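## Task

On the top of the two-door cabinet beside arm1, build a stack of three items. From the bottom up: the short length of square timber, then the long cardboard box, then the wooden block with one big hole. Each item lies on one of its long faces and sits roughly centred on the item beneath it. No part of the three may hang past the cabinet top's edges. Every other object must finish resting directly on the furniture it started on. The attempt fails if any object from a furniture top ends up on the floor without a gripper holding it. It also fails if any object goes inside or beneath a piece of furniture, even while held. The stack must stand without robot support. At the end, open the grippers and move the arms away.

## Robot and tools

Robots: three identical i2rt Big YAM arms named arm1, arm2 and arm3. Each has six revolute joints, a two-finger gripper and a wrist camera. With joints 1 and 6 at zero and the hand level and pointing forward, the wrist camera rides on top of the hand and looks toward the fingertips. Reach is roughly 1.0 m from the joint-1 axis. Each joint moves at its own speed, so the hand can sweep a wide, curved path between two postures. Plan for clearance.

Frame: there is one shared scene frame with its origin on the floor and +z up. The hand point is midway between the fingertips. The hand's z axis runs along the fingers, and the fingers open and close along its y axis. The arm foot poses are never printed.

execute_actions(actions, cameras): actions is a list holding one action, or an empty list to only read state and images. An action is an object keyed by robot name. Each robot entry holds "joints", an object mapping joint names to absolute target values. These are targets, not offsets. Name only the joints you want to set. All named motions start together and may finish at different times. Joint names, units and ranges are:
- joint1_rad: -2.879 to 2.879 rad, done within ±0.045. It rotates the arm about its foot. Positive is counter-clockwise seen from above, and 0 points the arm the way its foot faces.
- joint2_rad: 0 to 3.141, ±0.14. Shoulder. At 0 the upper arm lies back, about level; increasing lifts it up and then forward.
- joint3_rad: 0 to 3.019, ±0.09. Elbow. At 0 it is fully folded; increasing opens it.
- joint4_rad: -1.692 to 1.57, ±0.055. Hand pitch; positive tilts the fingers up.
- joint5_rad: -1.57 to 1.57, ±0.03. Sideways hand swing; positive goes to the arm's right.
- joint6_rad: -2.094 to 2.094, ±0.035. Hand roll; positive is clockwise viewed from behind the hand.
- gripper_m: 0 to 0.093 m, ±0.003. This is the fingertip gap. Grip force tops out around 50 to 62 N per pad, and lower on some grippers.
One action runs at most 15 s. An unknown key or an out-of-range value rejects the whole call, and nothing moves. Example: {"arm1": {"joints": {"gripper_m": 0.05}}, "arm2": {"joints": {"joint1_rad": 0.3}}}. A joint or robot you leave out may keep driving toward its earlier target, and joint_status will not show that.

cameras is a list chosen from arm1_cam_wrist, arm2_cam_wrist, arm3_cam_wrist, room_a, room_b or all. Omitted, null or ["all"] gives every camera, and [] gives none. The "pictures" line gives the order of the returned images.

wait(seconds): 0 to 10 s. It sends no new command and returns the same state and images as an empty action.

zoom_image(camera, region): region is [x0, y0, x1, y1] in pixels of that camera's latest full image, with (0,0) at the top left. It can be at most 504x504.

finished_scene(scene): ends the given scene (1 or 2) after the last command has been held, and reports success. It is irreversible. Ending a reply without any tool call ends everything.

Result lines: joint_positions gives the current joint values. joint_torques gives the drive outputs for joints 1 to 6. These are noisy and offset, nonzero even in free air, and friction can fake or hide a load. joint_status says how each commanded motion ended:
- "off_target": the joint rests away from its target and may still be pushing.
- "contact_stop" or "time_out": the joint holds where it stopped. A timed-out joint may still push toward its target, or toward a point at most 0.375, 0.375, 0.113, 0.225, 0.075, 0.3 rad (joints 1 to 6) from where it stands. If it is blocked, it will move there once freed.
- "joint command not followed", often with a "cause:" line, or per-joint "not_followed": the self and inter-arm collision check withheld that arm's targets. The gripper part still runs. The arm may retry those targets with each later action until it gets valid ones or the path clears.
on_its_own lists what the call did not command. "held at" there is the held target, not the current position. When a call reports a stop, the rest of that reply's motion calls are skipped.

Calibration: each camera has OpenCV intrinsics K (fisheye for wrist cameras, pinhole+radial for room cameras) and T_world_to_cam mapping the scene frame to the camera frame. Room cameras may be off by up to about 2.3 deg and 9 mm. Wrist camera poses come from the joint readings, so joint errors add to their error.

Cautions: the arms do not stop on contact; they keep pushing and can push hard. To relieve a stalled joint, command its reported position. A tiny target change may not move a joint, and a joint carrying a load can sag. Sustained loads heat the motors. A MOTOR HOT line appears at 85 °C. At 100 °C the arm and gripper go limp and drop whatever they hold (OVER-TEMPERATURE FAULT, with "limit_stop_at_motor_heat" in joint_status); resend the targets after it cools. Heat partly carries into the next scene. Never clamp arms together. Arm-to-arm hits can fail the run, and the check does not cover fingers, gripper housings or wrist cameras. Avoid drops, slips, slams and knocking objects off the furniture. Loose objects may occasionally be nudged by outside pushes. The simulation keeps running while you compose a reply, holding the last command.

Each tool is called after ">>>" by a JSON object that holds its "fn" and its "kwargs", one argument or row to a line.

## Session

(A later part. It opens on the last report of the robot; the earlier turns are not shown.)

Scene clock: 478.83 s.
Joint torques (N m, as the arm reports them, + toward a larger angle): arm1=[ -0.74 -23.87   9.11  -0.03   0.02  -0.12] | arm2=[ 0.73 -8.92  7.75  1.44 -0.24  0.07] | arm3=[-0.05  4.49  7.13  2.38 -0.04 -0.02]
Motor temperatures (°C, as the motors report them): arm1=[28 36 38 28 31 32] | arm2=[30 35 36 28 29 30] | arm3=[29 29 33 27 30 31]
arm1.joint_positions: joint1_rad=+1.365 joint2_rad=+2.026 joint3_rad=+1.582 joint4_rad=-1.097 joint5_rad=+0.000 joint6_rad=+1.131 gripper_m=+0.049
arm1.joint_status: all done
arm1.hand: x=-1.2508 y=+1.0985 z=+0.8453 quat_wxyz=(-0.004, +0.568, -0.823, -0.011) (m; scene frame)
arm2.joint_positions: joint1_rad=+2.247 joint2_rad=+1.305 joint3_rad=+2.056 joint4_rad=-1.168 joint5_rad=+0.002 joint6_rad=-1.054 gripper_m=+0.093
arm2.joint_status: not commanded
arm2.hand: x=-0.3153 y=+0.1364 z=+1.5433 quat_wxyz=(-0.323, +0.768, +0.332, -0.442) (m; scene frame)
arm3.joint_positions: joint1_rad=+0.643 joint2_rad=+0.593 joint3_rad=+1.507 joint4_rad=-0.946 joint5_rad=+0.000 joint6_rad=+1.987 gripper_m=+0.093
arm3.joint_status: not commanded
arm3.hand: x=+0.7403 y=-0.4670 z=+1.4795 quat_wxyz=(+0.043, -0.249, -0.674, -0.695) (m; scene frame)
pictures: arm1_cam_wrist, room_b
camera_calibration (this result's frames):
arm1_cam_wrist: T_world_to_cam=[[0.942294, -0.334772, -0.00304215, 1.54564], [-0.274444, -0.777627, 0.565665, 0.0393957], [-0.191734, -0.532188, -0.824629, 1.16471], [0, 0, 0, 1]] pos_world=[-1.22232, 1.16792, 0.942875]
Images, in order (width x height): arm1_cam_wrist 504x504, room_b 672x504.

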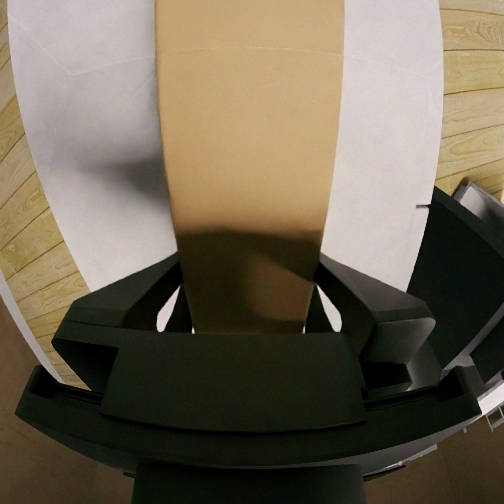

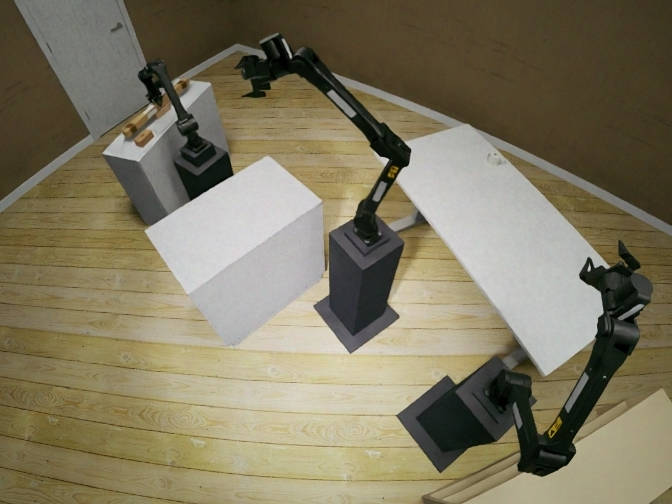

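>>> {"fn": "execute_actions", "kwargs": {
  "actions": [
    {"arm1": {"joints": {"joint2_rad": 2.06, "joint4_rad": -1.115}}}
  ],
  "cameras": ["arm1_cam_wrist", "room_b"]
}}

Scene clock: 483.00 s.
Joint torques (N m, as the arm reports them, + toward a larger angle): arm1=[ -0.41 -20.37   9.1   -0.29   0.07  -0.11] | arm2=[ 0.12 -8.52  7.67  1.48 -0.26  0.06] | arm3=[ 0.29  4.38  7.1   2.37 -0.02 -0.07]
Motor temperatures (°C, as the motors report them): arm1=[28 36 38 28 31 32] | arm2=[30 35 36 28 29 30] | arm3=[29 29 33 27 30 31]
arm1.joint_positions: joint1_rad=+1.364 joint2_rad=+2.030 joint3_rad=+1.582 joint4_rad=-1.107 joint5_rad=-0.003 joint6_rad=+1.131 gripper_m=+0.049
arm1.joint_status: all done
arm1.hand: x=-1.2487 y=+1.0964 z=+0.8427 quat_wxyz=(-0.004, +0.568, -0.823, -0.003) (m; scene frame)
arm2.joint_positions: joint1_rad=+2.247 joint2_rad=+1.305 joint3_rad=+2.056 joint4_rad=-1.168 joint5_rad=+0.002 joint6_rad=-1.054 gripper_m=+0.093
arm2.joint_status: not commanded
arm2.hand: x=-0.3153 y=+0.1364 z=+1.5433 quat_wxyz=(-0.323, +0.768, +0.332, -0.442) (m; scene frame)
arm3.joint_positions: joint1_rad=+0.643 joint2_rad=+0.593 joint3_rad=+1.507 joint4_rad=-0.946 joint5_rad=+0.000 joint6_rad=+1.987 gripper_m=+0.093
arm3.joint_status: not commanded
arm3.hand: x=+0.7403 y=-0.4670 z=+1.4795 quat_wxyz=(+0.043, -0.249, -0.674, -0.695) (m; scene frame)
pictures: arm1_cam_wrist, room_b
camera_calibration (this result's frames):
arm1_cam_wrist: T_world_to_cam=[[0.942091, -0.335238, 0.00893049, 1.53314], [-0.279661, -0.770653, 0.572612, 0.0198854], [-0.185079, -0.54195, -0.819778, 1.17676], [0, 0, 0, 1]] pos_world=[-1.221, 1.16704, 0.939603]
Images, in order (width x height): arm1_cam_wrist 504x504, room_b 672x504.

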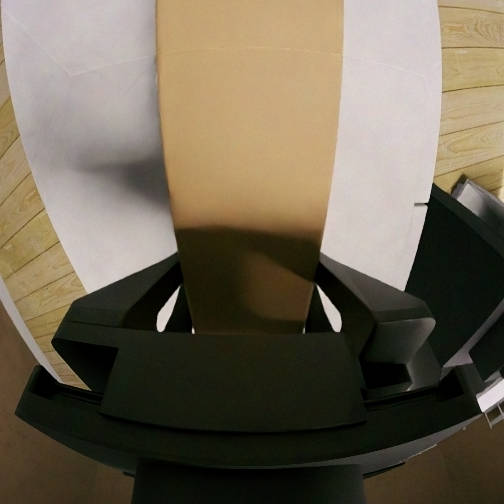

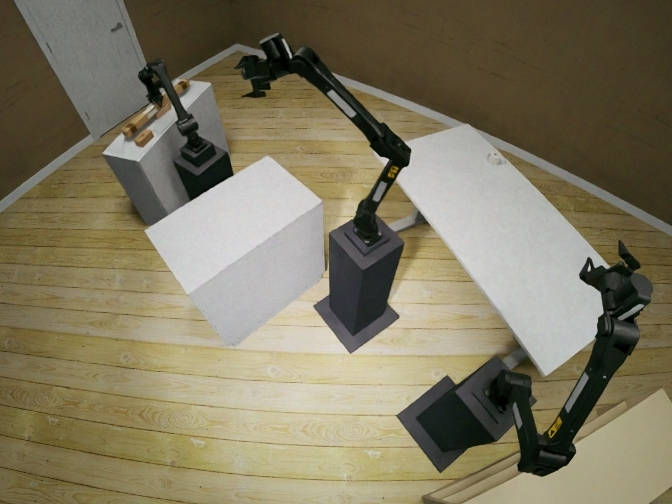

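>>> {"fn": "execute_actions", "kwargs": {
  "actions": [
    {"arm1": {"joints": {"joint2_rad": 2.035, "gripper_m": 0.093}}}
  ],
  "cameras": ["arm1_cam_wrist", "room_b"]
}}

Scene clock: 485.60 s.
Joint torques (N m, as the arm reports them, + toward a larger angle): arm1=[ -0.39 -22.55   9.03  -0.23   0.07  -0.11] | arm2=[ 0.92 -8.59  7.81  1.45 -0.29  0.08] | arm3=[ 0.26  5.17  7.23  2.35  0.   -0.05]
Motor temperatures (°C, as the motors report them): arm1=[28 36 38 28 31 32] | arm2=[30 35 36 28 29 30] | arm3=[29 29 33 27 30 31]
arm1.joint_positions: joint1_rad=+1.364 joint2_rad=+2.031 joint3_rad=+1.582 joint4_rad=-1.108 joint5_rad=-0.002 joint6_rad=+1.131 gripper_m=+0.093
arm1.joint_status: all done
arm1.hand: x=-1.2484 y=+1.0963 z=+0.8422 quat_wxyz=(-0.005, +0.568, -0.823, -0.003) (m; scene frame)
arm2.joint_positions: joint1_rad=+2.247 joint2_rad=+1.305 joint3_rad=+2.056 joint4_rad=-1.168 joint5_rad=+0.002 joint6_rad=-1.054 gripper_m=+0.093
arm2.joint_status: not commanded
arm2.hand: x=-0.3153 y=+0.1364 z=+1.5433 quat_wxyz=(-0.323, +0.768, +0.332, -0.442) (m; scene frame)
arm3.joint_positions: joint1_rad=+0.643 joint2_rad=+0.593 joint3_rad=+1.507 joint4_rad=-0.946 joint5_rad=+0.000 joint6_rad=+1.987 gripper_m=+0.093
arm3.joint_status: not commanded
arm3.hand: x=+0.7403 y=-0.4670 z=+1.4795 quat_wxyz=(+0.043, -0.249, -0.674, -0.695) (m; scene frame)
pictures: arm1_cam_wrist, room_b
camera_calibration (this result's frames):
arm1_cam_wrist: T_world_to_cam=[[0.942063, -0.335256, 0.010978, 1.53101], [-0.280755, -0.770164, 0.572734, 0.0181014], [-0.183557, -0.542634, -0.819668, 1.17893], [0, 0, 0, 1]] pos_world=[-1.22083, 1.16695, 0.939156]
Images, in order (width x height): arm1_cam_wrist 504x504, room_b 672x504.

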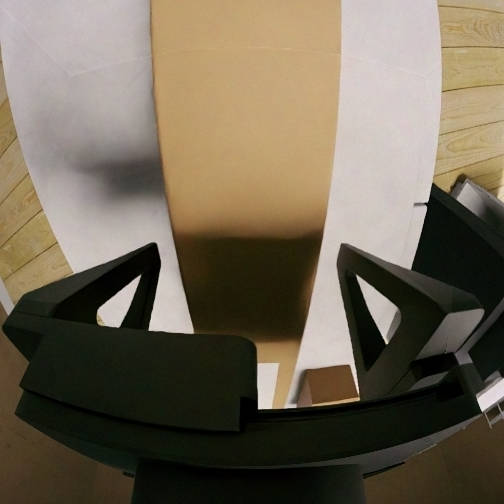

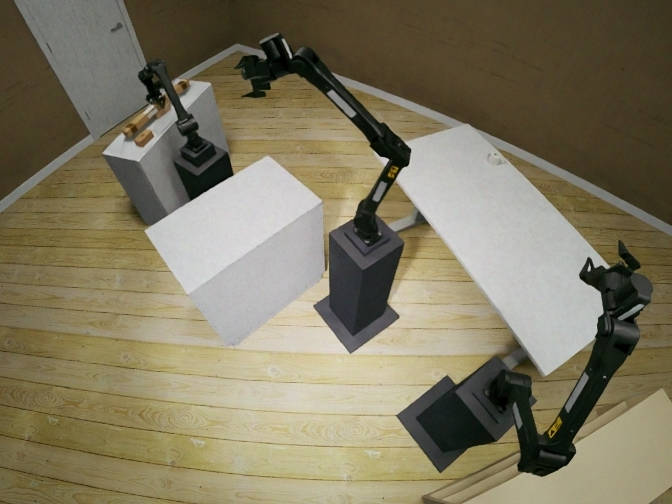

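>>> {"fn": "execute_actions", "kwargs": {
  "actions": [
    {"arm1": {"joints": {"joint2_rad": 1.575}}}
  ],
  "cameras": ["arm1_cam_wrist"]
}}

>>> {"fn": "execute_actions", "kwargs": {
  "actions": [
    {"arm1": {"joints": {"joint1_rad": 1.868, "joint3_rad": 1.115, "joint4_rad": -1.075, "joint6_rad": 1.6, "gripper_m": 0.08}}}
  ],
  "cameras": ["arm1_cam_wrist", "room_b"]
}}

Scene clock: 504.87 s.
Joint torques (N m, as the arm reports them, + toward a larger angle): arm1=[ -0.38 -19.    11.41   0.61   0.04  -0.15] | arm2=[ 0.86 -8.82  7.75  1.34 -0.28  0.07] | arm3=[-0.2   4.67  7.03  2.45 -0.03  0.  ]
Motor temperatures (°C, as the motors report them): arm1=[28 36 38 28 31 32] | arm2=[30 35 35 28 29 30] | arm3=[29 28 33 27 30 31]
arm1.joint_positions: joint1_rad=+1.364 joint2_rad=+1.587 joint3_rad=+1.578 joint4_rad=-1.109 joint5_rad=-0.002 joint6_rad=+1.131 gripper_m=+0.093
arm1.joint_status: all done
arm1.hand: x=-1.2434 y=+1.0867 z=+1.0975 quat_wxyz=(+0.031, +0.556, -0.802, -0.217) (m; scene frame)
arm2.joint_positions: joint1_rad=+2.247 joint2_rad=+1.305 joint3_rad=+2.056 joint4_rad=-1.168 joint5_rad=+0.002 joint6_rad=-1.054 gripper_m=+0.093
arm2.joint_status: not commanded
arm2.hand: x=-0.3153 y=+0.1364 z=+1.5433 quat_wxyz=(-0.323, +0.768, +0.332, -0.442) (m; scene frame)
arm3.joint_positions: joint1_rad=+0.643 joint2_rad=+0.593 joint3_rad=+1.507 joint4_rad=-0.946 joint5_rad=+0.000 joint6_rad=+1.987 gripper_m=+0.093
arm3.joint_status: not commanded
arm3.hand: x=+0.7403 y=-0.4670 z=+1.4795 quat_wxyz=(+0.043, -0.249, -0.674, -0.695) (m; scene frame)
pictures: arm1_cam_wrist
camera_calibration (this result's frames):
arm1_cam_wrist: T_world_to_cam=[[0.888341, -0.272911, -0.369284, 1.8031], [-0.131119, -0.921494, 0.365591, 0.443719], [-0.440066, -0.276349, -0.854384, 0.813685], [0, 0, 0, 1]] pos_world=[-1.18551, 1.12583, 1.19884]
Images, in order (width x height): arm1_cam_wrist 504x504.

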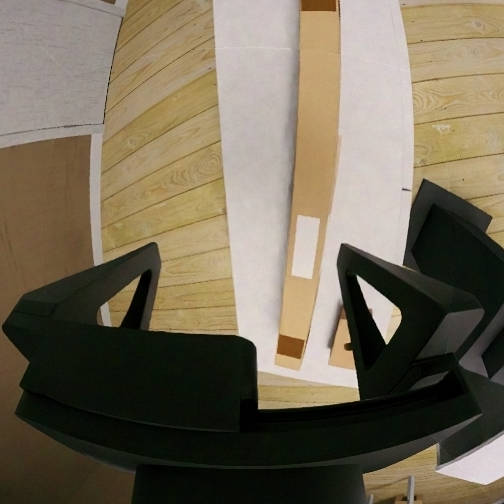

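Scene clock: 506.37 s.
Joint torques (N m, as the arm reports them, + toward a larger angle): arm1=[ -0.38 -16.36   9.18   0.14   0.07   0.12] | arm2=[ 0.29 -9.19  7.63  1.53 -0.26  0.06] | arm3=[-0.11  4.8   7.01  2.18 -0.05 -0.05]
Motor temperatures (°C, as the motors report them): arm1=[28 36 38 28 31 32] | arm2=[30 35 35 28 29 30] | arm3=[29 28 33 27 30 31]
arm1.joint_positions: joint1_rad=+1.876 joint2_rad=+1.587 joint3_rad=+1.104 joint4_rad=-1.077 joint5_rad=-0.002 joint6_rad=+1.586 gripper_m=+0.080
arm1.joint_status: all done
arm1.hand: x=-1.2519 y=+0.7910 z=+0.8989 quat_wxyz=(-0.003, +0.591, -0.806, +0.001) (m; scene frame)
arm2.joint_positions: joint1_rad=+2.247 joint2_rad=+1.305 joint3_rad=+2.056 joint4_rad=-1.168 joint5_rad=+0.002 joint6_rad=-1.054 gripper_m=+0.093
arm2.joint_status: not commanded
arm2.hand: x=-0.3153 y=+0.1364 z=+1.5433 quat_wxyz=(-0.323, +0.768, +0.332, -0.442) (m; scene frame)
arm3.joint_positions: joint1_rad=+0.643 joint2_rad=+0.593 joint3_rad=+1.507 joint4_rad=-0.946 joint5_rad=+0.000 joint6_rad=+1.987 gripper_m=+0.093
arm3.joint_status: not commanded
arm3.hand: x=+0.7403 y=-0.4670 z=+1.4795 quat_wxyz=(+0.043, -0.249, -0.674, -0.695) (m; scene frame)
pictures: arm1_cam_wrist, room_b
camera_calibration (this result's frames):
arm1_cam_wrist: T_world_to_cam=[[0.959556, -0.281182, 0.0137741, 1.40796], [-0.236981, -0.780368, 0.578676, -0.192891], [-0.151964, -0.558536, -0.815441, 1.10744], [0, 0, 0, 1]] pos_world=[-1.22844, 0.863912, 0.995279]
Images, in order (width x height): arm1_cam_wrist 504x504, room_b 672x504.

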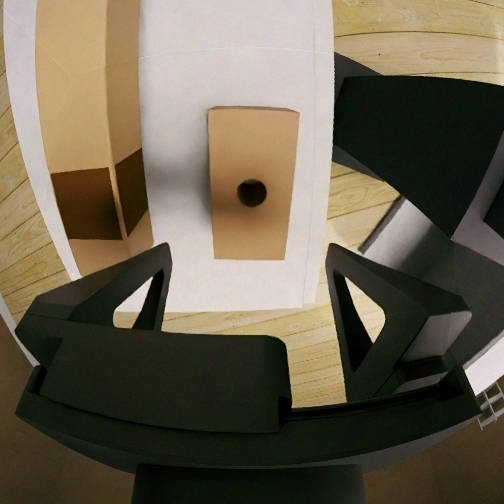

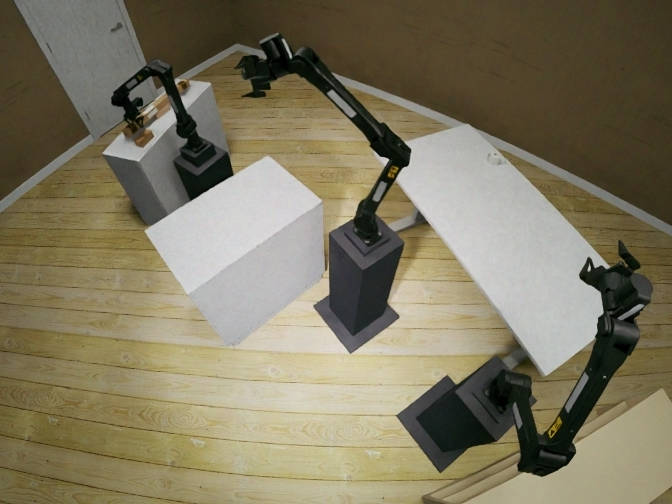

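>>> {"fn": "execute_actions", "kwargs": {
  "actions": [
    {"arm1": {"joints": {"joint1_rad": 1.94, "joint2_rad": 1.665, "joint3_rad": 1.037, "joint4_rad": -0.897, "joint6_rad": 1.665}}}
  ],
  "cameras": ["arm1_cam_wrist"]
}}

Scene clock: 518.40 s.
Joint torques (N m, as the arm reports them, + toward a larger angle): arm1=[ -0.09 -17.33   8.03   0.4    0.03   0.09] | arm2=[ 0.55 -8.77  7.68  1.39 -0.26  0.1 ] | arm3=[-0.11  4.4   7.02  2.35 -0.01 -0.07]
Motor temperatures (°C, as the motors report them): arm1=[28 36 38 28 31 32] | arm2=[30 35 35 28 29 30] | arm3=[29 28 33 27 30 31]
arm1.joint_positions: joint1_rad=+1.943 joint2_rad=+1.679 joint3_rad=+1.028 joint4_rad=-0.906 joint5_rad=+0.000 joint6_rad=+1.651 gripper_m=+0.080
arm1.joint_status: all done
arm1.hand: x=-1.2587 y=+0.7633 z=+0.8361 quat_wxyz=(-0.002, +0.592, -0.806, -0.001) (m; scene frame)
arm2.joint_positions: joint1_rad=+2.247 joint2_rad=+1.305 joint3_rad=+2.056 joint4_rad=-1.168 joint5_rad=+0.002 joint6_rad=-1.054 gripper_m=+0.093
arm2.joint_status: not commanded
arm2.hand: x=-0.3153 y=+0.1364 z=+1.5433 quat_wxyz=(-0.323, +0.768, +0.332, -0.442) (m; scene frame)
arm3.joint_positions: joint1_rad=+0.643 joint2_rad=+0.593 joint3_rad=+1.507 joint4_rad=-0.946 joint5_rad=+0.000 joint6_rad=+1.987 gripper_m=+0.093
arm3.joint_status: not commanded
arm3.hand: x=+0.7403 y=-0.4670 z=+1.4795 quat_wxyz=(+0.043, -0.249, -0.674, -0.695) (m; scene frame)
pictures: arm1_cam_wrist
camera_calibration (this result's frames):
arm1_cam_wrist: T_world_to_cam=[[0.960127, -0.279357, 0.0107962, 1.40945], [-0.233925, -0.781634, 0.57821, -0.174638], [-0.153088, -0.55768, -0.815816, 1.03792], [0, 0, 0, 1]] pos_world=[-1.2352, 0.836067, 0.932517]
Images, in order (width x height): arm1_cam_wrist 504x504.

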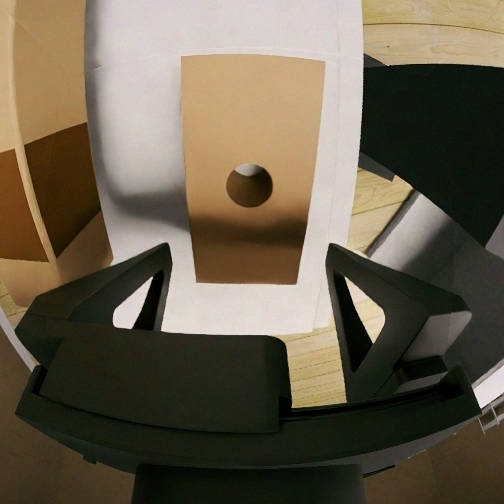

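Well centred. Descending.

>>> {"fn": "execute_actions", "kwargs": {
  "actions": [
    {"arm1": {"joints": {"joint2_rad": 1.738, "joint3_rad": 1.003, "joint4_rad": -0.795}}}
  ],
  "cameras": ["arm1_cam_wrist"]
}}

>>> {"fn": "execute_actions", "kwargs": {
  "actions": [
    {"arm1": {"joints": {"gripper_m": 0.0}}}
  ],
  "cameras": ["arm1_cam_wrist", "room_b"]
}}

Scene clock: 522.30 s.
Joint torques (N m, as the arm reports them, + toward a larger angle): arm1=[  0.13 -16.86   7.29   0.45   0.02   0.13] | arm2=[ 0.33 -9.15  7.75  1.47 -0.28  0.04] | arm3=[ 0.16  4.7   7.07  2.36 -0.01 -0.05]
Motor temperatures (°C, as the motors report them): arm1=[28 35 38 28 31 32] | arm2=[30 35 35 28 29 30] | arm3=[29 28 33 27 30 31]
arm1.joint_positions: joint1_rad=+1.943 joint2_rad=+1.742 joint3_rad=+0.998 joint4_rad=-0.804 joint5_rad=+0.000 joint6_rad=+1.651 gripper_m=+0.080
arm1.joint_status: all done
arm1.hand: x=-1.2607 y=+0.7639 z=+0.8014 quat_wxyz=(+0.001, +0.592, -0.806, -0.004) (m; scene frame)
arm2.joint_positions: joint1_rad=+2.247 joint2_rad=+1.305 joint3_rad=+2.056 joint4_rad=-1.168 joint5_rad=+0.002 joint6_rad=-1.054 gripper_m=+0.093
arm2.joint_status: not commanded
arm2.hand: x=-0.3153 y=+0.1364 z=+1.5433 quat_wxyz=(-0.323, +0.768, +0.332, -0.442) (m; scene frame)
arm3.joint_positions: joint1_rad=+0.643 joint2_rad=+0.593 joint3_rad=+1.507 joint4_rad=-0.946 joint5_rad=+0.000 joint6_rad=+1.987 gripper_m=+0.093
arm3.joint_status: not commanded
arm3.hand: x=+0.7403 y=-0.4670 z=+1.4795 quat_wxyz=(+0.043, -0.249, -0.674, -0.695) (m; scene frame)
pictures: arm1_cam_wrist
camera_calibration (this result's frames):
arm1_cam_wrist: T_world_to_cam=[[0.959979, -0.280064, 0.00203544, 1.41923], [-0.229539, -0.78259, 0.578674, -0.148653], [-0.160473, -0.555982, -0.815556, 0.998819], [0, 0, 0, 1]] pos_world=[-1.23627, 0.836466, 0.897726]
Images, in order (width x height): arm1_cam_wrist 504x504.

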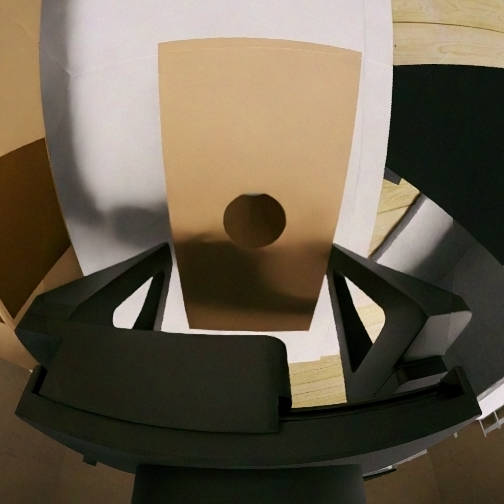

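Scene clock: 522.97 s.
Joint torques (N m, as the arm reports them, + toward a larger angle): arm1=[  0.14 -16.7    7.24   0.38   0.02   0.12] | arm2=[ 0.95 -8.81  7.62  1.35 -0.26  0.06] | arm3=[-0.35  4.36  7.27  2.37 -0.04 -0.04]
Motor temperatures (°C, as the motors report them): arm1=[28 35 38 28 31 32] | arm2=[30 35 35 28 29 30] | arm3=[29 28 33 27 30 31]
arm1.joint_positions: joint1_rad=+1.943 joint2_rad=+1.742 joint3_rad=+0.998 joint4_rad=-0.803 joint5_rad=+0.000 joint6_rad=+1.653 gripper_m=+0.060
arm1.joint_status: gripper_m off_target (ended at +0.060, target +0.000)
arm1.hand: x=-1.2609 y=+0.7639 z=+0.8013 quat_wxyz=(+0.001, +0.591, -0.806, -0.004) (m; scene frame)
arm2.joint_positions: joint1_rad=+2.247 joint2_rad=+1.305 joint3_rad=+2.056 joint4_rad=-1.168 joint5_rad=+0.002 joint6_rad=-1.054 gripper_m=+0.093
arm2.joint_status: not commanded
arm2.hand: x=-0.3153 y=+0.1364 z=+1.5433 quat_wxyz=(-0.323, +0.768, +0.332, -0.442) (m; scene frame)
arm3.joint_positions: joint1_rad=+0.643 joint2_rad=+0.593 joint3_rad=+1.507 joint4_rad=-0.946 joint5_rad=+0.000 joint6_rad=+1.987 gripper_m=+0.093
arm3.joint_status: not commanded
arm3.hand: x=+0.7403 y=-0.4670 z=+1.4795 quat_wxyz=(+0.043, -0.249, -0.674, -0.695) (m; scene frame)
pictures: arm1_cam_wrist, room_b
camera_calibration (this result's frames):
arm1_cam_wrist: T_world_to_cam=[[0.959661, -0.281157, 0.000889022, 1.42076], [-0.229781, -0.782471, 0.57874, -0.14905], [-0.162021, -0.555598, -0.815512, 0.996447], [0, 0, 0, 1]] pos_world=[-1.23625, 0.836455, 0.897612]
Images, in order (width x height): arm1_cam_wrist 504x504, room_b 672x504.

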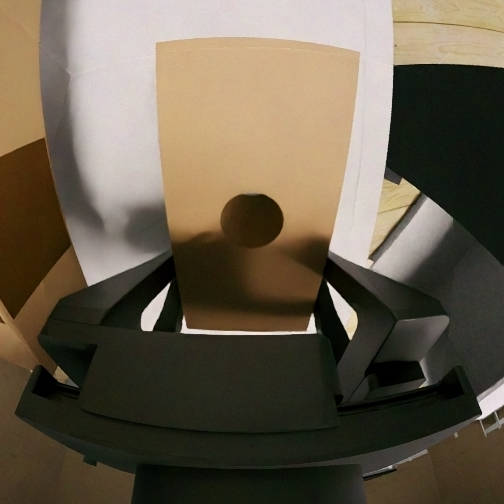

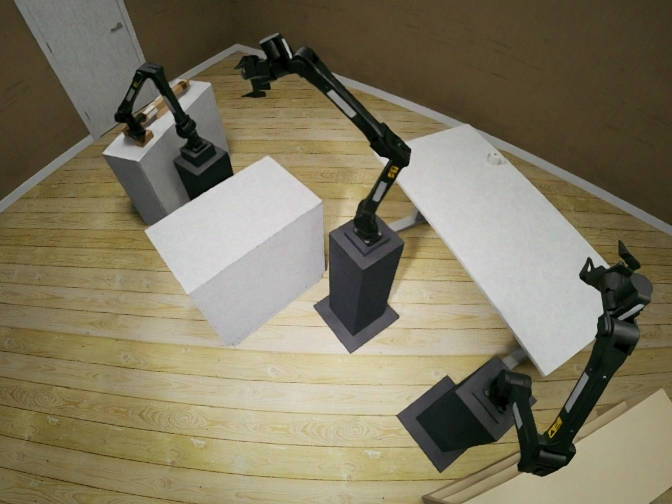

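>>> {"fn": "execute_actions", "kwargs": {
  "actions": []
}}

Scene clock: 536.53 s.
Joint torques (N m, as the arm reports them, + toward a larger angle): arm1=[  0.14 -16.7    7.24   0.37   0.02   0.12] | arm2=[ 0.34 -8.1   7.67  1.38 -0.25  0.06] | arm3=[-0.38  4.72  7.15  2.35 -0.03 -0.04]
Motor temperatures (°C, as the motors report them): arm1=[28 35 37 28 31 32] | arm2=[30 35 35 28 29 30] | arm3=[29 28 33 27 30 31]
arm1.joint_positions: joint1_rad=+1.943 joint2_rad=+1.742 joint3_rad=+0.998 joint4_rad=-0.803 joint5_rad=+0.000 joint6_rad=+1.653 gripper_m=+0.060
arm1.joint_status: gripper_m off_target (ended at +0.060, target +0.000)
arm1.hand: x=-1.2609 y=+0.7639 z=+0.8013 quat_wxyz=(+0.001, +0.591, -0.806, -0.004) (m; scene frame)
arm2.joint_positions: joint1_rad=+2.247 joint2_rad=+1.305 joint3_rad=+2.056 joint4_rad=-1.168 joint5_rad=+0.002 joint6_rad=-1.054 gripper_m=+0.093
arm2.joint_status: not commanded
arm2.hand: x=-0.3153 y=+0.1364 z=+1.5433 quat_wxyz=(-0.323, +0.768, +0.332, -0.442) (m; scene frame)
arm3.joint_positions: joint1_rad=+0.643 joint2_rad=+0.593 joint3_rad=+1.507 joint4_rad=-0.946 joint5_rad=+0.000 joint6_rad=+1.987 gripper_m=+0.093
arm3.joint_status: not commanded
arm3.hand: x=+0.7403 y=-0.4670 z=+1.4795 quat_wxyz=(+0.043, -0.249, -0.674, -0.695) (m; scene frame)
pictures: arm1_cam_wrist, arm2_cam_wrist, arm3_cam_wrist, room_a, room_b
camera_calibration (this result's frames):
arm1_cam_wrist: T_world_to_cam=[[0.959661, -0.281157, 0.000889022, 1.42076], [-0.229781, -0.782471, 0.57874, -0.14905], [-0.162021, -0.555598, -0.815512, 0.996447], [0, 0, 0, 1]] pos_world=[-1.23625, 0.836455, 0.897612]
arm2_cam_wrist: T_world_to_cam=[[-0.23266, 0.567178, 0.79005, -1.36766], [0.83037, 0.538753, -0.142238, 0.416707], [-0.506316, 0.62294, -0.596314, 0.800701], [0, 0, 0, 1]] pos_world=[-0.258814, 0.0524181, 1.61726]
arm3_cam_wrist: T_world_to_cam=[[-0.389057, 0.0847219, -0.917309, 1.68541], [-0.877082, -0.338577, 0.340725, -0.0116419], [-0.281713, 0.937117, 0.206034, 0.467625], [0, 0, 0, 1]] pos_world=[0.777247, -0.584952, 1.45367]
Images, in order (width x height): arm1_cam_wrist 504x504, arm2_cam_wrist 504x504, arm3_cam_wrist 504x504, room_a 672x504, room_b 672x504.

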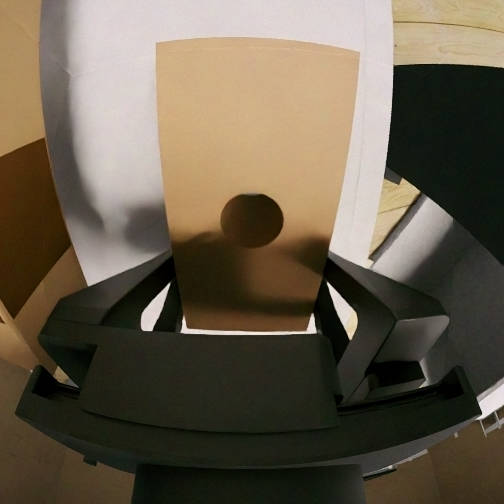

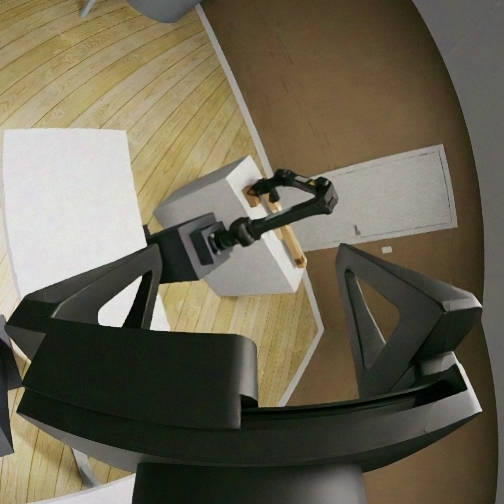

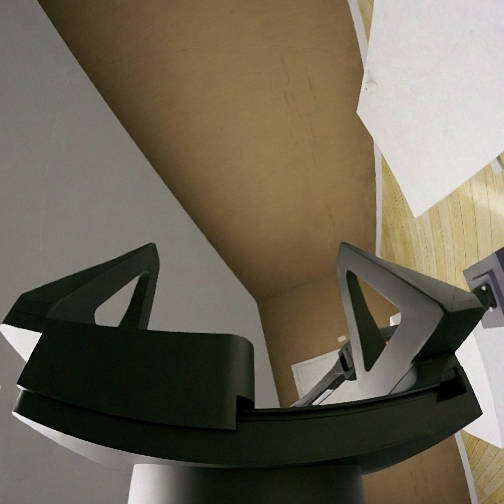

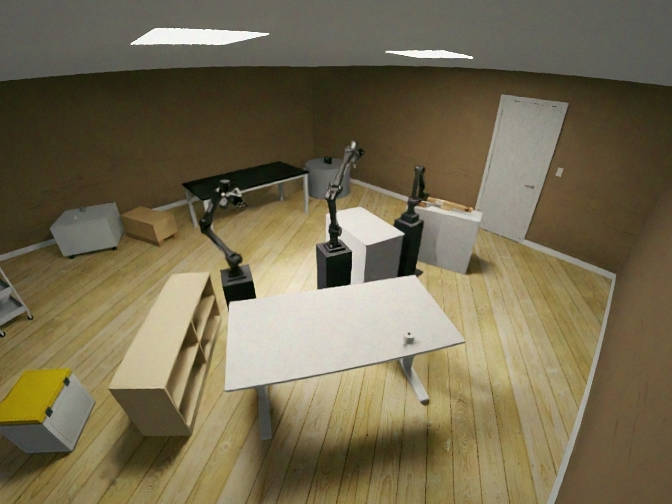

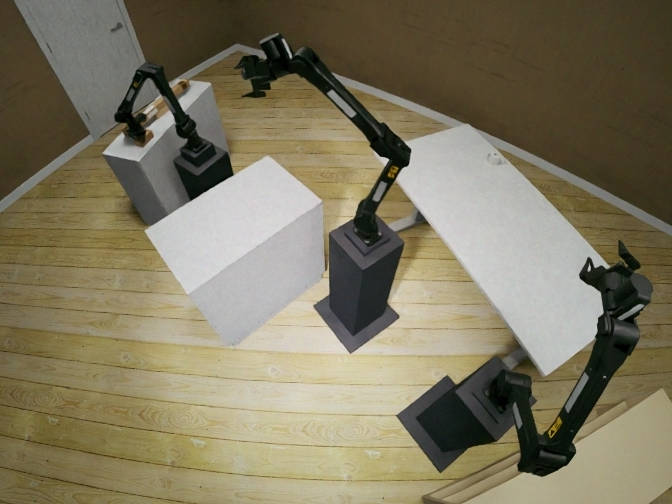

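>>> {"fn": "execute_actions", "kwargs": {
  "actions": [
    {"arm1": {"joints": {"joint1_rad": 1.415, "joint2_rad": 1.40, "joint4_rad": -1.17, "joint6_rad": 1.185}}}
  ],
  "cameras": ["arm1_cam_wrist", "room_b"]
}}

>>> {"fn": "execute_actions", "kwargs": {
  "actions": [
    {"arm1": {"joints": {"joint2_rad": 1.62, "joint3_rad": 1.68, "joint4_rad": -1.60}}}
  ],
  "cameras": ["arm1_cam_wrist", "room_b"]
}}

Scene clock: 564.13 s.
Joint torques (N m, as the arm reports them, + toward a larger angle): arm1=[  0.82 -13.27   9.69  -0.27   0.01  -0.15] | arm2=[ 0.52 -8.72  7.58  1.38 -0.3   0.08] | arm3=[ 0.29  4.92  7.2   2.23 -0.01 -0.06]
Motor temperatures (°C, as the motors report them): arm1=[28 35 37 28 31 32] | arm2=[30 34 35 28 29 30] | arm3=[29 28 33 27 30 31]
arm1.joint_positions: joint1_rad=+1.409 joint2_rad=+1.408 joint3_rad=+0.988 joint4_rad=-1.163 joint5_rad=+0.000 joint6_rad=+1.199 gripper_m=+0.060
arm1.joint_status: all done
arm1.hand: x=-1.1047 y=+0.9227 z=+0.9300 quat_wxyz=(-0.008, +0.559, -0.829, +0.010) (m; scene frame)
arm2.joint_positions: joint1_rad=+2.247 joint2_rad=+1.305 joint3_rad=+2.056 joint4_rad=-1.168 joint5_rad=+0.002 joint6_rad=-1.054 gripper_m=+0.093
arm2.joint_status: not commanded
arm2.hand: x=-0.3153 y=+0.1364 z=+1.5433 quat_wxyz=(-0.323, +0.768, +0.332, -0.442) (m; scene frame)
arm3.joint_positions: joint1_rad=+0.643 joint2_rad=+0.593 joint3_rad=+1.507 joint4_rad=-0.946 joint5_rad=+0.000 joint6_rad=+1.987 gripper_m=+0.093
arm3.joint_status: not commanded
arm3.hand: x=+0.7403 y=-0.4670 z=+1.4795 quat_wxyz=(+0.043, -0.249, -0.674, -0.695) (m; scene frame)
pictures: arm1_cam_wrist, room_b
camera_calibration (this result's frames):
arm1_cam_wrist: T_world_to_cam=[[0.933436, -0.356973, 0.0355952, 1.32412], [-0.310258, -0.753484, 0.579657, -0.179928], [-0.180101, -0.552117, -0.814083, 1.19038], [0, 0, 0, 1]] pos_world=[-1.07741, 0.994328, 1.02623]
Images, in order (width x height): arm1_cam_wrist 504x504, room_b 672x504.

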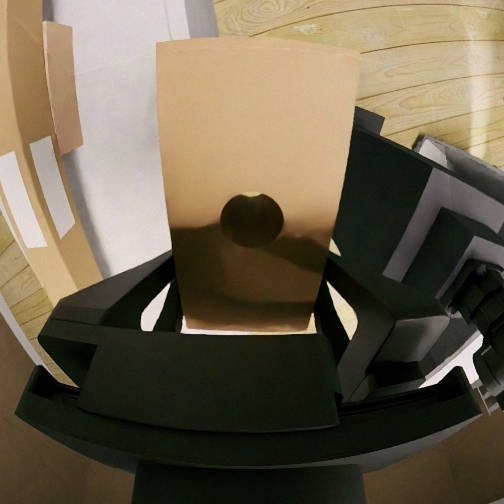

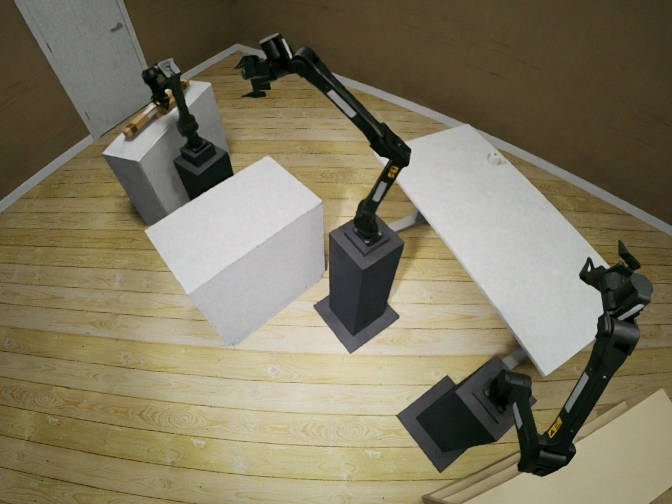

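Scene clock: 565.57 s.
Joint torques (N m, as the arm reports them, + toward a larger angle): arm1=[  0.79 -18.28  13.11  -0.33   0.05  -0.11] | arm2=[ 0.73 -9.14  7.76  1.53 -0.25  0.07] | arm3=[-0.3   4.87  7.19  2.26 -0.01 -0.09]
Motor temperatures (°C, as the motors report them): arm1=[28 35 37 28 31 32] | arm2=[30 34 35 28 29 30] | arm3=[29 28 33 27 30 31]
arm1.joint_positions: joint1_rad=+1.409 joint2_rad=+1.627 joint3_rad=+1.639 joint4_rad=-1.593 joint5_rad=-0.001 joint6_rad=+1.195 gripper_m=+0.060
arm1.joint_status: all done
arm1.hand: x=-1.1923 y=+1.0028 z=+1.0784 quat_wxyz=(-0.008, +0.560, -0.828, +0.009) (m; scene frame)
arm2.joint_positions: joint1_rad=+2.247 joint2_rad=+1.305 joint3_rad=+2.056 joint4_rad=-1.168 joint5_rad=+0.002 joint6_rad=-1.054 gripper_m=+0.093
arm2.joint_status: not commanded
arm2.hand: x=-0.3153 y=+0.1364 z=+1.5433 quat_wxyz=(-0.323, +0.768, +0.332, -0.442) (m; scene frame)
arm3.joint_positions: joint1_rad=+0.643 joint2_rad=+0.593 joint3_rad=+1.507 joint4_rad=-0.946 joint5_rad=+0.000 joint6_rad=+1.987 gripper_m=+0.093
arm3.joint_status: not commanded
arm3.hand: x=+0.7403 y=-0.4670 z=+1.4795 quat_wxyz=(+0.043, -0.249, -0.674, -0.695) (m; scene frame)
pictures: arm1_cam_wrist, room_b
camera_calibration (this result's frames):
arm1_cam_wrist: T_world_to_cam=[[0.934731, -0.353783, 0.033402, 1.42998], [-0.306398, -0.754771, 0.580036, -0.227303], [-0.179996, -0.552412, -0.813906, 1.33997], [0, 0, 0, 1]] pos_world=[-1.1651, 1.07456, 1.17469]
Images, in order (width x height): arm1_cam_wrist 504x504, room_b 672x504.

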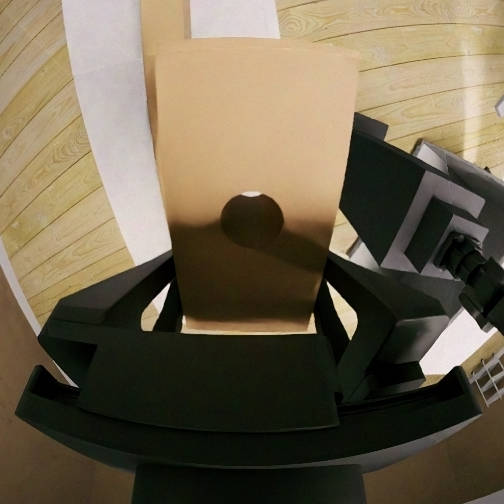

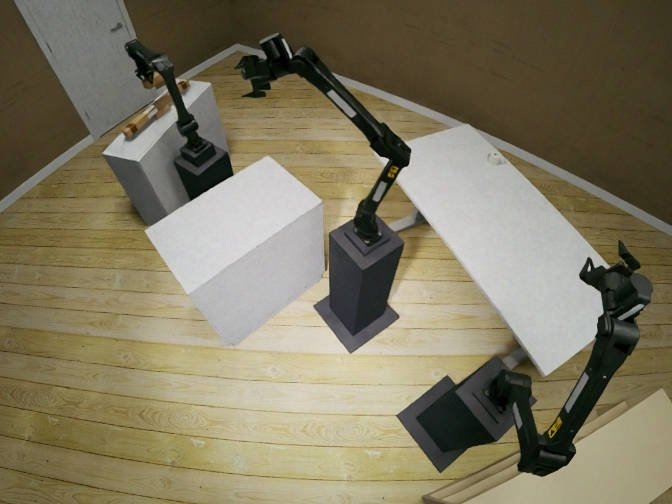

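>>> {"fn": "execute_actions", "kwargs": {
  "actions": [
    {"arm1": {"joints": {"joint2_rad": 1.875, "joint3_rad": 1.625, "joint4_rad": -1.281}}}
  ],
  "cameras": ["arm1_cam_wrist", "room_b"]
}}

Scene clock: 573.63 s.
Joint torques (N m, as the arm reports them, + toward a larger angle): arm1=[  0.68 -23.84  11.06   0.34   0.04  -0.1 ] | arm2=[ 0.56 -9.09  7.66  1.49 -0.26  0.05] | arm3=[-0.32  4.86  7.16  2.51 -0.01 -0.04]
Motor temperatures (°C, as the motors report them): arm1=[28 35 39 28 31 32] | arm2=[30 34 35 28 29 30] | arm3=[29 28 33 27 30 31]
arm1.joint_positions: joint1_rad=+1.409 joint2_rad=+1.903 joint3_rad=+1.601 joint4_rad=-1.289 joint5_rad=-0.001 joint6_rad=+1.195 gripper_m=+0.060
arm1.joint_status: all done
arm1.hand: x=-1.2471 y=+1.0569 z=+0.9208 quat_wxyz=(-0.009, +0.560, -0.828, +0.015) (m; scene frame)
arm2.joint_positions: joint1_rad=+2.247 joint2_rad=+1.305 joint3_rad=+2.056 joint4_rad=-1.168 joint5_rad=+0.002 joint6_rad=-1.054 gripper_m=+0.093
arm2.joint_status: not commanded
arm2.hand: x=-0.3153 y=+0.1364 z=+1.5433 quat_wxyz=(-0.323, +0.768, +0.332, -0.442) (m; scene frame)
arm3.joint_positions: joint1_rad=+0.643 joint2_rad=+0.593 joint3_rad=+1.507 joint4_rad=-0.946 joint5_rad=+0.000 joint6_rad=+1.987 gripper_m=+0.093
arm3.joint_status: not commanded
arm3.hand: x=+0.7403 y=-0.4670 z=+1.4795 quat_wxyz=(+0.043, -0.249, -0.674, -0.695) (m; scene frame)
pictures: arm1_cam_wrist, room_b
camera_calibration (this result's frames):
arm1_cam_wrist: T_world_to_cam=[[0.934658, -0.352907, 0.0432518, 1.49548], [-0.310432, -0.75069, 0.583178, -0.124065], [-0.173339, -0.558499, -0.811192, 1.24393], [0, 0, 0, 1]] pos_world=[-1.22066, 1.12936, 1.01673]
Images, in order (width x height): arm1_cam_wrist 504x504, room_b 672x504.

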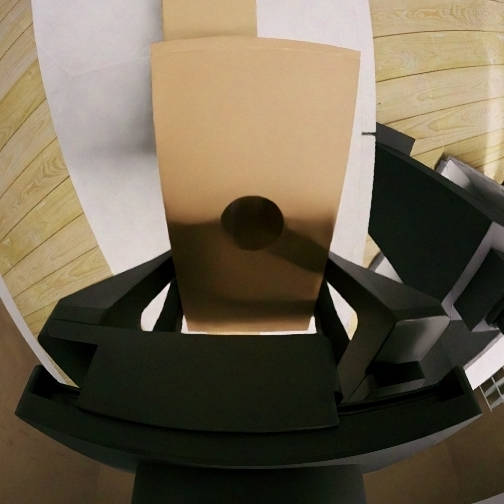

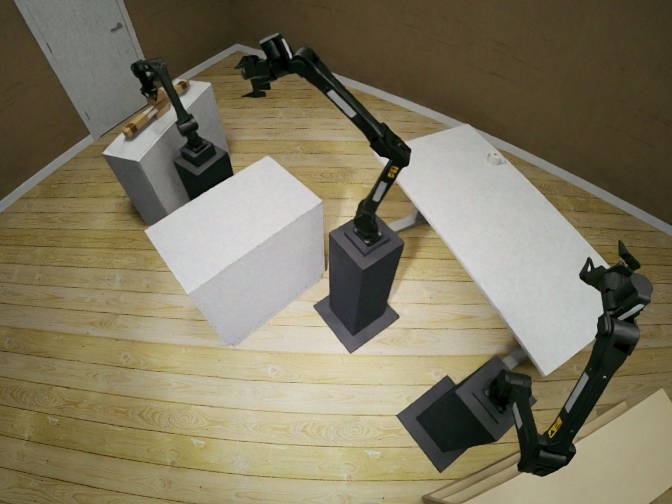

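>>> {"fn": "execute_actions", "kwargs": {
  "actions": [
    {"arm1": {"joints": {"joint3_rad": 1.685, "joint4_rad": -1.242}}}
  ],
  "cameras": ["arm1_cam_wrist"]
}}

Scene clock: 590.03 s.
Joint torques (N m, as the arm reports them, + toward a larger angle): arm1=[  0.68 -23.72  13.83   0.52   0.04  -0.11] | arm2=[ 0.51 -8.56  7.57  1.42 -0.29  0.1 ] | arm3=[ 0.07  4.65  7.18  2.46 -0.04 -0.05]
Motor temperatures (°C, as the motors report them): arm1=[28 36 40 28 31 32] | arm2=[30 34 35 28 29 30] | arm3=[29 28 33 27 30 31]
arm1.joint_positions: joint1_rad=+1.409 joint2_rad=+1.903 joint3_rad=+1.633 joint4_rad=-1.250 joint5_rad=-0.001 joint6_rad=+1.195 gripper_m=+0.060
arm1.joint_status: all done
arm1.hand: x=-1.2627 y=+1.0714 z=+0.9328 quat_wxyz=(-0.001, +0.560, -0.828, -0.020) (m; scene frame)
arm2.joint_positions: joint1_rad=+2.247 joint2_rad=+1.305 joint3_rad=+2.056 joint4_rad=-1.168 joint5_rad=+0.002 joint6_rad=-1.054 gripper_m=+0.093
arm2.joint_status: not commanded
arm2.hand: x=-0.3153 y=+0.1364 z=+1.5433 quat_wxyz=(-0.323, +0.768, +0.332, -0.442) (m; scene frame)
arm3.joint_positions: joint1_rad=+0.643 joint2_rad=+0.593 joint3_rad=+1.507 joint4_rad=-0.946 joint5_rad=+0.000 joint6_rad=+1.987 gripper_m=+0.093
arm3.joint_status: not commanded
arm3.hand: x=+0.7403 y=-0.4670 z=+1.4795 quat_wxyz=(+0.043, -0.249, -0.674, -0.695) (m; scene frame)
pictures: arm1_cam_wrist
camera_calibration (this result's frames):
arm1_cam_wrist: T_world_to_cam=[[0.935491, -0.352608, -0.0228903, 1.57709], [-0.279947, -0.779129, 0.560882, -0.0352515], [-0.215606, -0.518292, -0.827579, 1.17793], [0, 0, 0, 1]] pos_world=[-1.23125, 1.13914, 1.03071]
Images, in order (width x height): arm1_cam_wrist 504x504.

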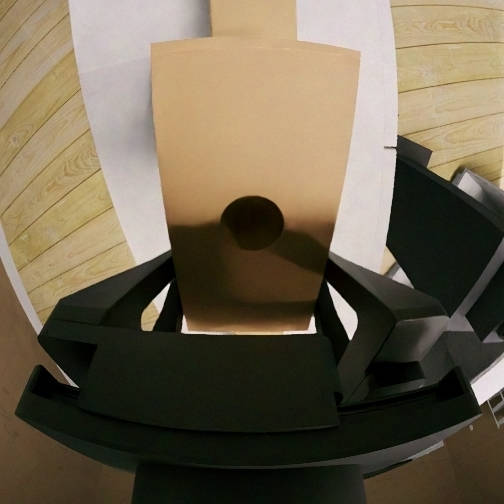

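>>> {"fn": "execute_actions", "kwargs": {
  "actions": [
    {"arm1": {"joints": {"joint2_rad": 1.922}}}
  ],
  "cameras": ["arm1_cam_wrist"]
}}

Scene clock: 593.07 s.
Joint torques (N m, as the arm reports them, + toward a larger angle): arm1=[  0.71 -23.37  13.62   0.41   0.04  -0.11] | arm2=[ 0.66 -8.87  7.76  1.36 -0.27  0.05] | arm3=[ 0.05  5.11  7.17  2.33 -0.04 -0.07]
Motor temperatures (°C, as the motors report them): arm1=[28 36 40 28 31 32] | arm2=[30 34 35 28 29 30] | arm3=[29 28 33 27 30 31]
arm1.joint_positions: joint1_rad=+1.409 joint2_rad=+1.938 joint3_rad=+1.633 joint4_rad=-1.250 joint5_rad=-0.001 joint6_rad=+1.195 gripper_m=+0.060
arm1.joint_status: all done
arm1.hand: x=-1.2618 y=+1.0710 z=+0.9133 quat_wxyz=(-0.005, +0.560, -0.828, -0.004) (m; scene frame)
arm2.joint_positions: joint1_rad=+2.247 joint2_rad=+1.305 joint3_rad=+2.056 joint4_rad=-1.168 joint5_rad=+0.002 joint6_rad=-1.054 gripper_m=+0.093
arm2.joint_status: not commanded
arm2.hand: x=-0.3153 y=+0.1364 z=+1.5433 quat_wxyz=(-0.323, +0.768, +0.332, -0.442) (m; scene frame)
arm3.joint_positions: joint1_rad=+0.643 joint2_rad=+0.593 joint3_rad=+1.507 joint4_rad=-0.946 joint5_rad=+0.000 joint6_rad=+1.987 gripper_m=+0.093
arm3.joint_status: not commanded
arm3.hand: x=+0.7403 y=-0.4670 z=+1.4795 quat_wxyz=(+0.043, -0.249, -0.674, -0.695) (m; scene frame)
pictures: arm1_cam_wrist
camera_calibration (this result's frames):
arm1_cam_wrist: T_world_to_cam=[[0.935523, -0.353158, 0.00877674, 1.54738], [-0.294399, -0.765655, 0.571929, -0.0672148], [-0.195261, -0.537636, -0.820257, 1.20144], [0, 0, 0, 1]] pos_world=[-1.2328, 1.14094, 1.01035]
Images, in order (width x height): arm1_cam_wrist 504x504.

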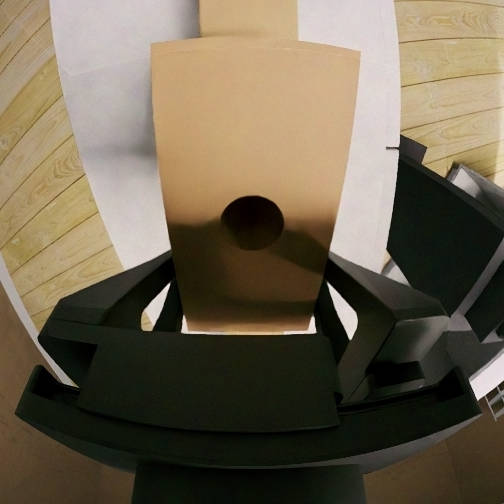

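>>> {"fn": "execute_actions", "kwargs": {
  "actions": [
    {"arm1": {"joints": {"joint2_rad": 1.94}}}
  ],
  "cameras": ["arm1_cam_wrist"]
}}

Scene clock: 595.43 s.
Joint torques (N m, as the arm reports them, + toward a larger angle): arm1=[  0.66 -22.67  13.48   0.4    0.04  -0.11] | arm2=[ 0.79 -8.56  7.74  1.43 -0.28  0.09] | arm3=[-0.14  4.64  7.15  2.31 -0.02 -0.05]
Motor temperatures (°C, as the motors report them): arm1=[28 36 40 28 31 32] | arm2=[30 34 35 28 29 30] | arm3=[29 28 33 27 30 31]
arm1.joint_positions: joint1_rad=+1.409 joint2_rad=+1.949 joint3_rad=+1.633 joint4_rad=-1.250 joint5_rad=-0.001 joint6_rad=+1.195 gripper_m=+0.060
arm1.joint_status: all done
arm1.hand: x=-1.2615 y=+1.0707 z=+0.9071 quat_wxyz=(-0.006, +0.560, -0.828, +0.002) (m; scene frame)
arm2.joint_positions: joint1_rad=+2.247 joint2_rad=+1.305 joint3_rad=+2.056 joint4_rad=-1.168 joint5_rad=+0.002 joint6_rad=-1.054 gripper_m=+0.093
arm2.joint_status: not commanded
arm2.hand: x=-0.3153 y=+0.1364 z=+1.5433 quat_wxyz=(-0.323, +0.768, +0.332, -0.442) (m; scene frame)
arm3.joint_positions: joint1_rad=+0.643 joint2_rad=+0.593 joint3_rad=+1.507 joint4_rad=-0.946 joint5_rad=+0.000 joint6_rad=+1.987 gripper_m=+0.093
arm3.joint_status: not commanded
arm3.hand: x=+0.7403 y=-0.4670 z=+1.4795 quat_wxyz=(+0.043, -0.249, -0.674, -0.695) (m; scene frame)
pictures: arm1_cam_wrist
camera_calibration (this result's frames):
arm1_cam_wrist: T_world_to_cam=[[0.935364, -0.353176, 0.0189813, 1.53755], [-0.299112, -0.761257, 0.575343, -0.077462], [-0.188748, -0.543833, -0.817692, 1.20875], [0, 0, 0, 1]] pos_world=[-1.23319, 1.14142, 1.00377]
Images, in order (width x height): arm1_cam_wrist 504x504.

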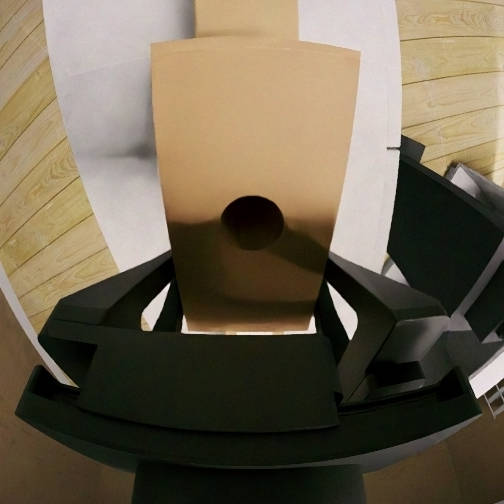

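>>> {"fn": "execute_actions", "kwargs": {
  "actions": [
    {"arm1": {"joints": {"joint2_rad": 1.958}}}
  ],
  "cameras": ["arm1_cam_wrist"]
}}

Scene clock: 599.13 s.
Joint torques (N m, as the arm reports them, + toward a larger angle): arm1=[  0.19 -22.76  13.24   0.38   0.1   -0.1 ] | arm2=[ 0.47 -8.79  7.61  1.4  -0.27  0.03] | arm3=[-0.1   4.94  6.99  2.23 -0.03 -0.08]
Motor temperatures (°C, as the motors report them): arm1=[28 36 41 28 31 32] | arm2=[30 34 35 28 29 30] | arm3=[29 28 33 27 30 31]
arm1.joint_positions: joint1_rad=+1.409 joint2_rad=+1.959 joint3_rad=+1.636 joint4_rad=-1.249 joint5_rad=-0.003 joint6_rad=+1.195 gripper_m=+0.060
arm1.joint_status: all done
arm1.hand: x=-1.2621 y=+1.0710 z=+0.9020 quat_wxyz=(-0.006, +0.560, -0.828, +0.005) (m; scene frame)
arm2.joint_positions: joint1_rad=+2.247 joint2_rad=+1.305 joint3_rad=+2.056 joint4_rad=-1.168 joint5_rad=+0.002 joint6_rad=-1.054 gripper_m=+0.093
arm2.joint_status: not commanded
arm2.hand: x=-0.3153 y=+0.1364 z=+1.5433 quat_wxyz=(-0.323, +0.768, +0.332, -0.442) (m; scene frame)
arm3.joint_positions: joint1_rad=+0.643 joint2_rad=+0.593 joint3_rad=+1.507 joint4_rad=-0.946 joint5_rad=+0.000 joint6_rad=+1.987 gripper_m=+0.093
arm3.joint_status: not commanded
arm3.hand: x=+0.7403 y=-0.4670 z=+1.4795 quat_wxyz=(+0.043, -0.249, -0.674, -0.695) (m; scene frame)
pictures: arm1_cam_wrist
camera_calibration (this result's frames):
arm1_cam_wrist: T_world_to_cam=[[0.935236, -0.353137, 0.0250776, 1.53265], [-0.301624, -0.757715, 0.578698, -0.0844612], [-0.185358, -0.548783, -0.815156, 1.21193], [0, 0, 0, 1]] pos_world=[-1.23422, 1.14232, 0.998355]
Images, in order (width x height): arm1_cam_wrist 504x504.

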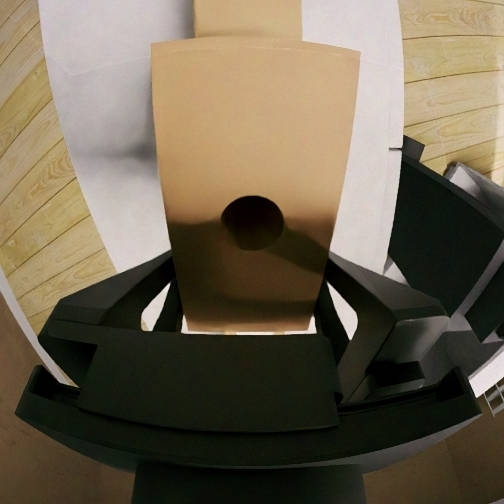

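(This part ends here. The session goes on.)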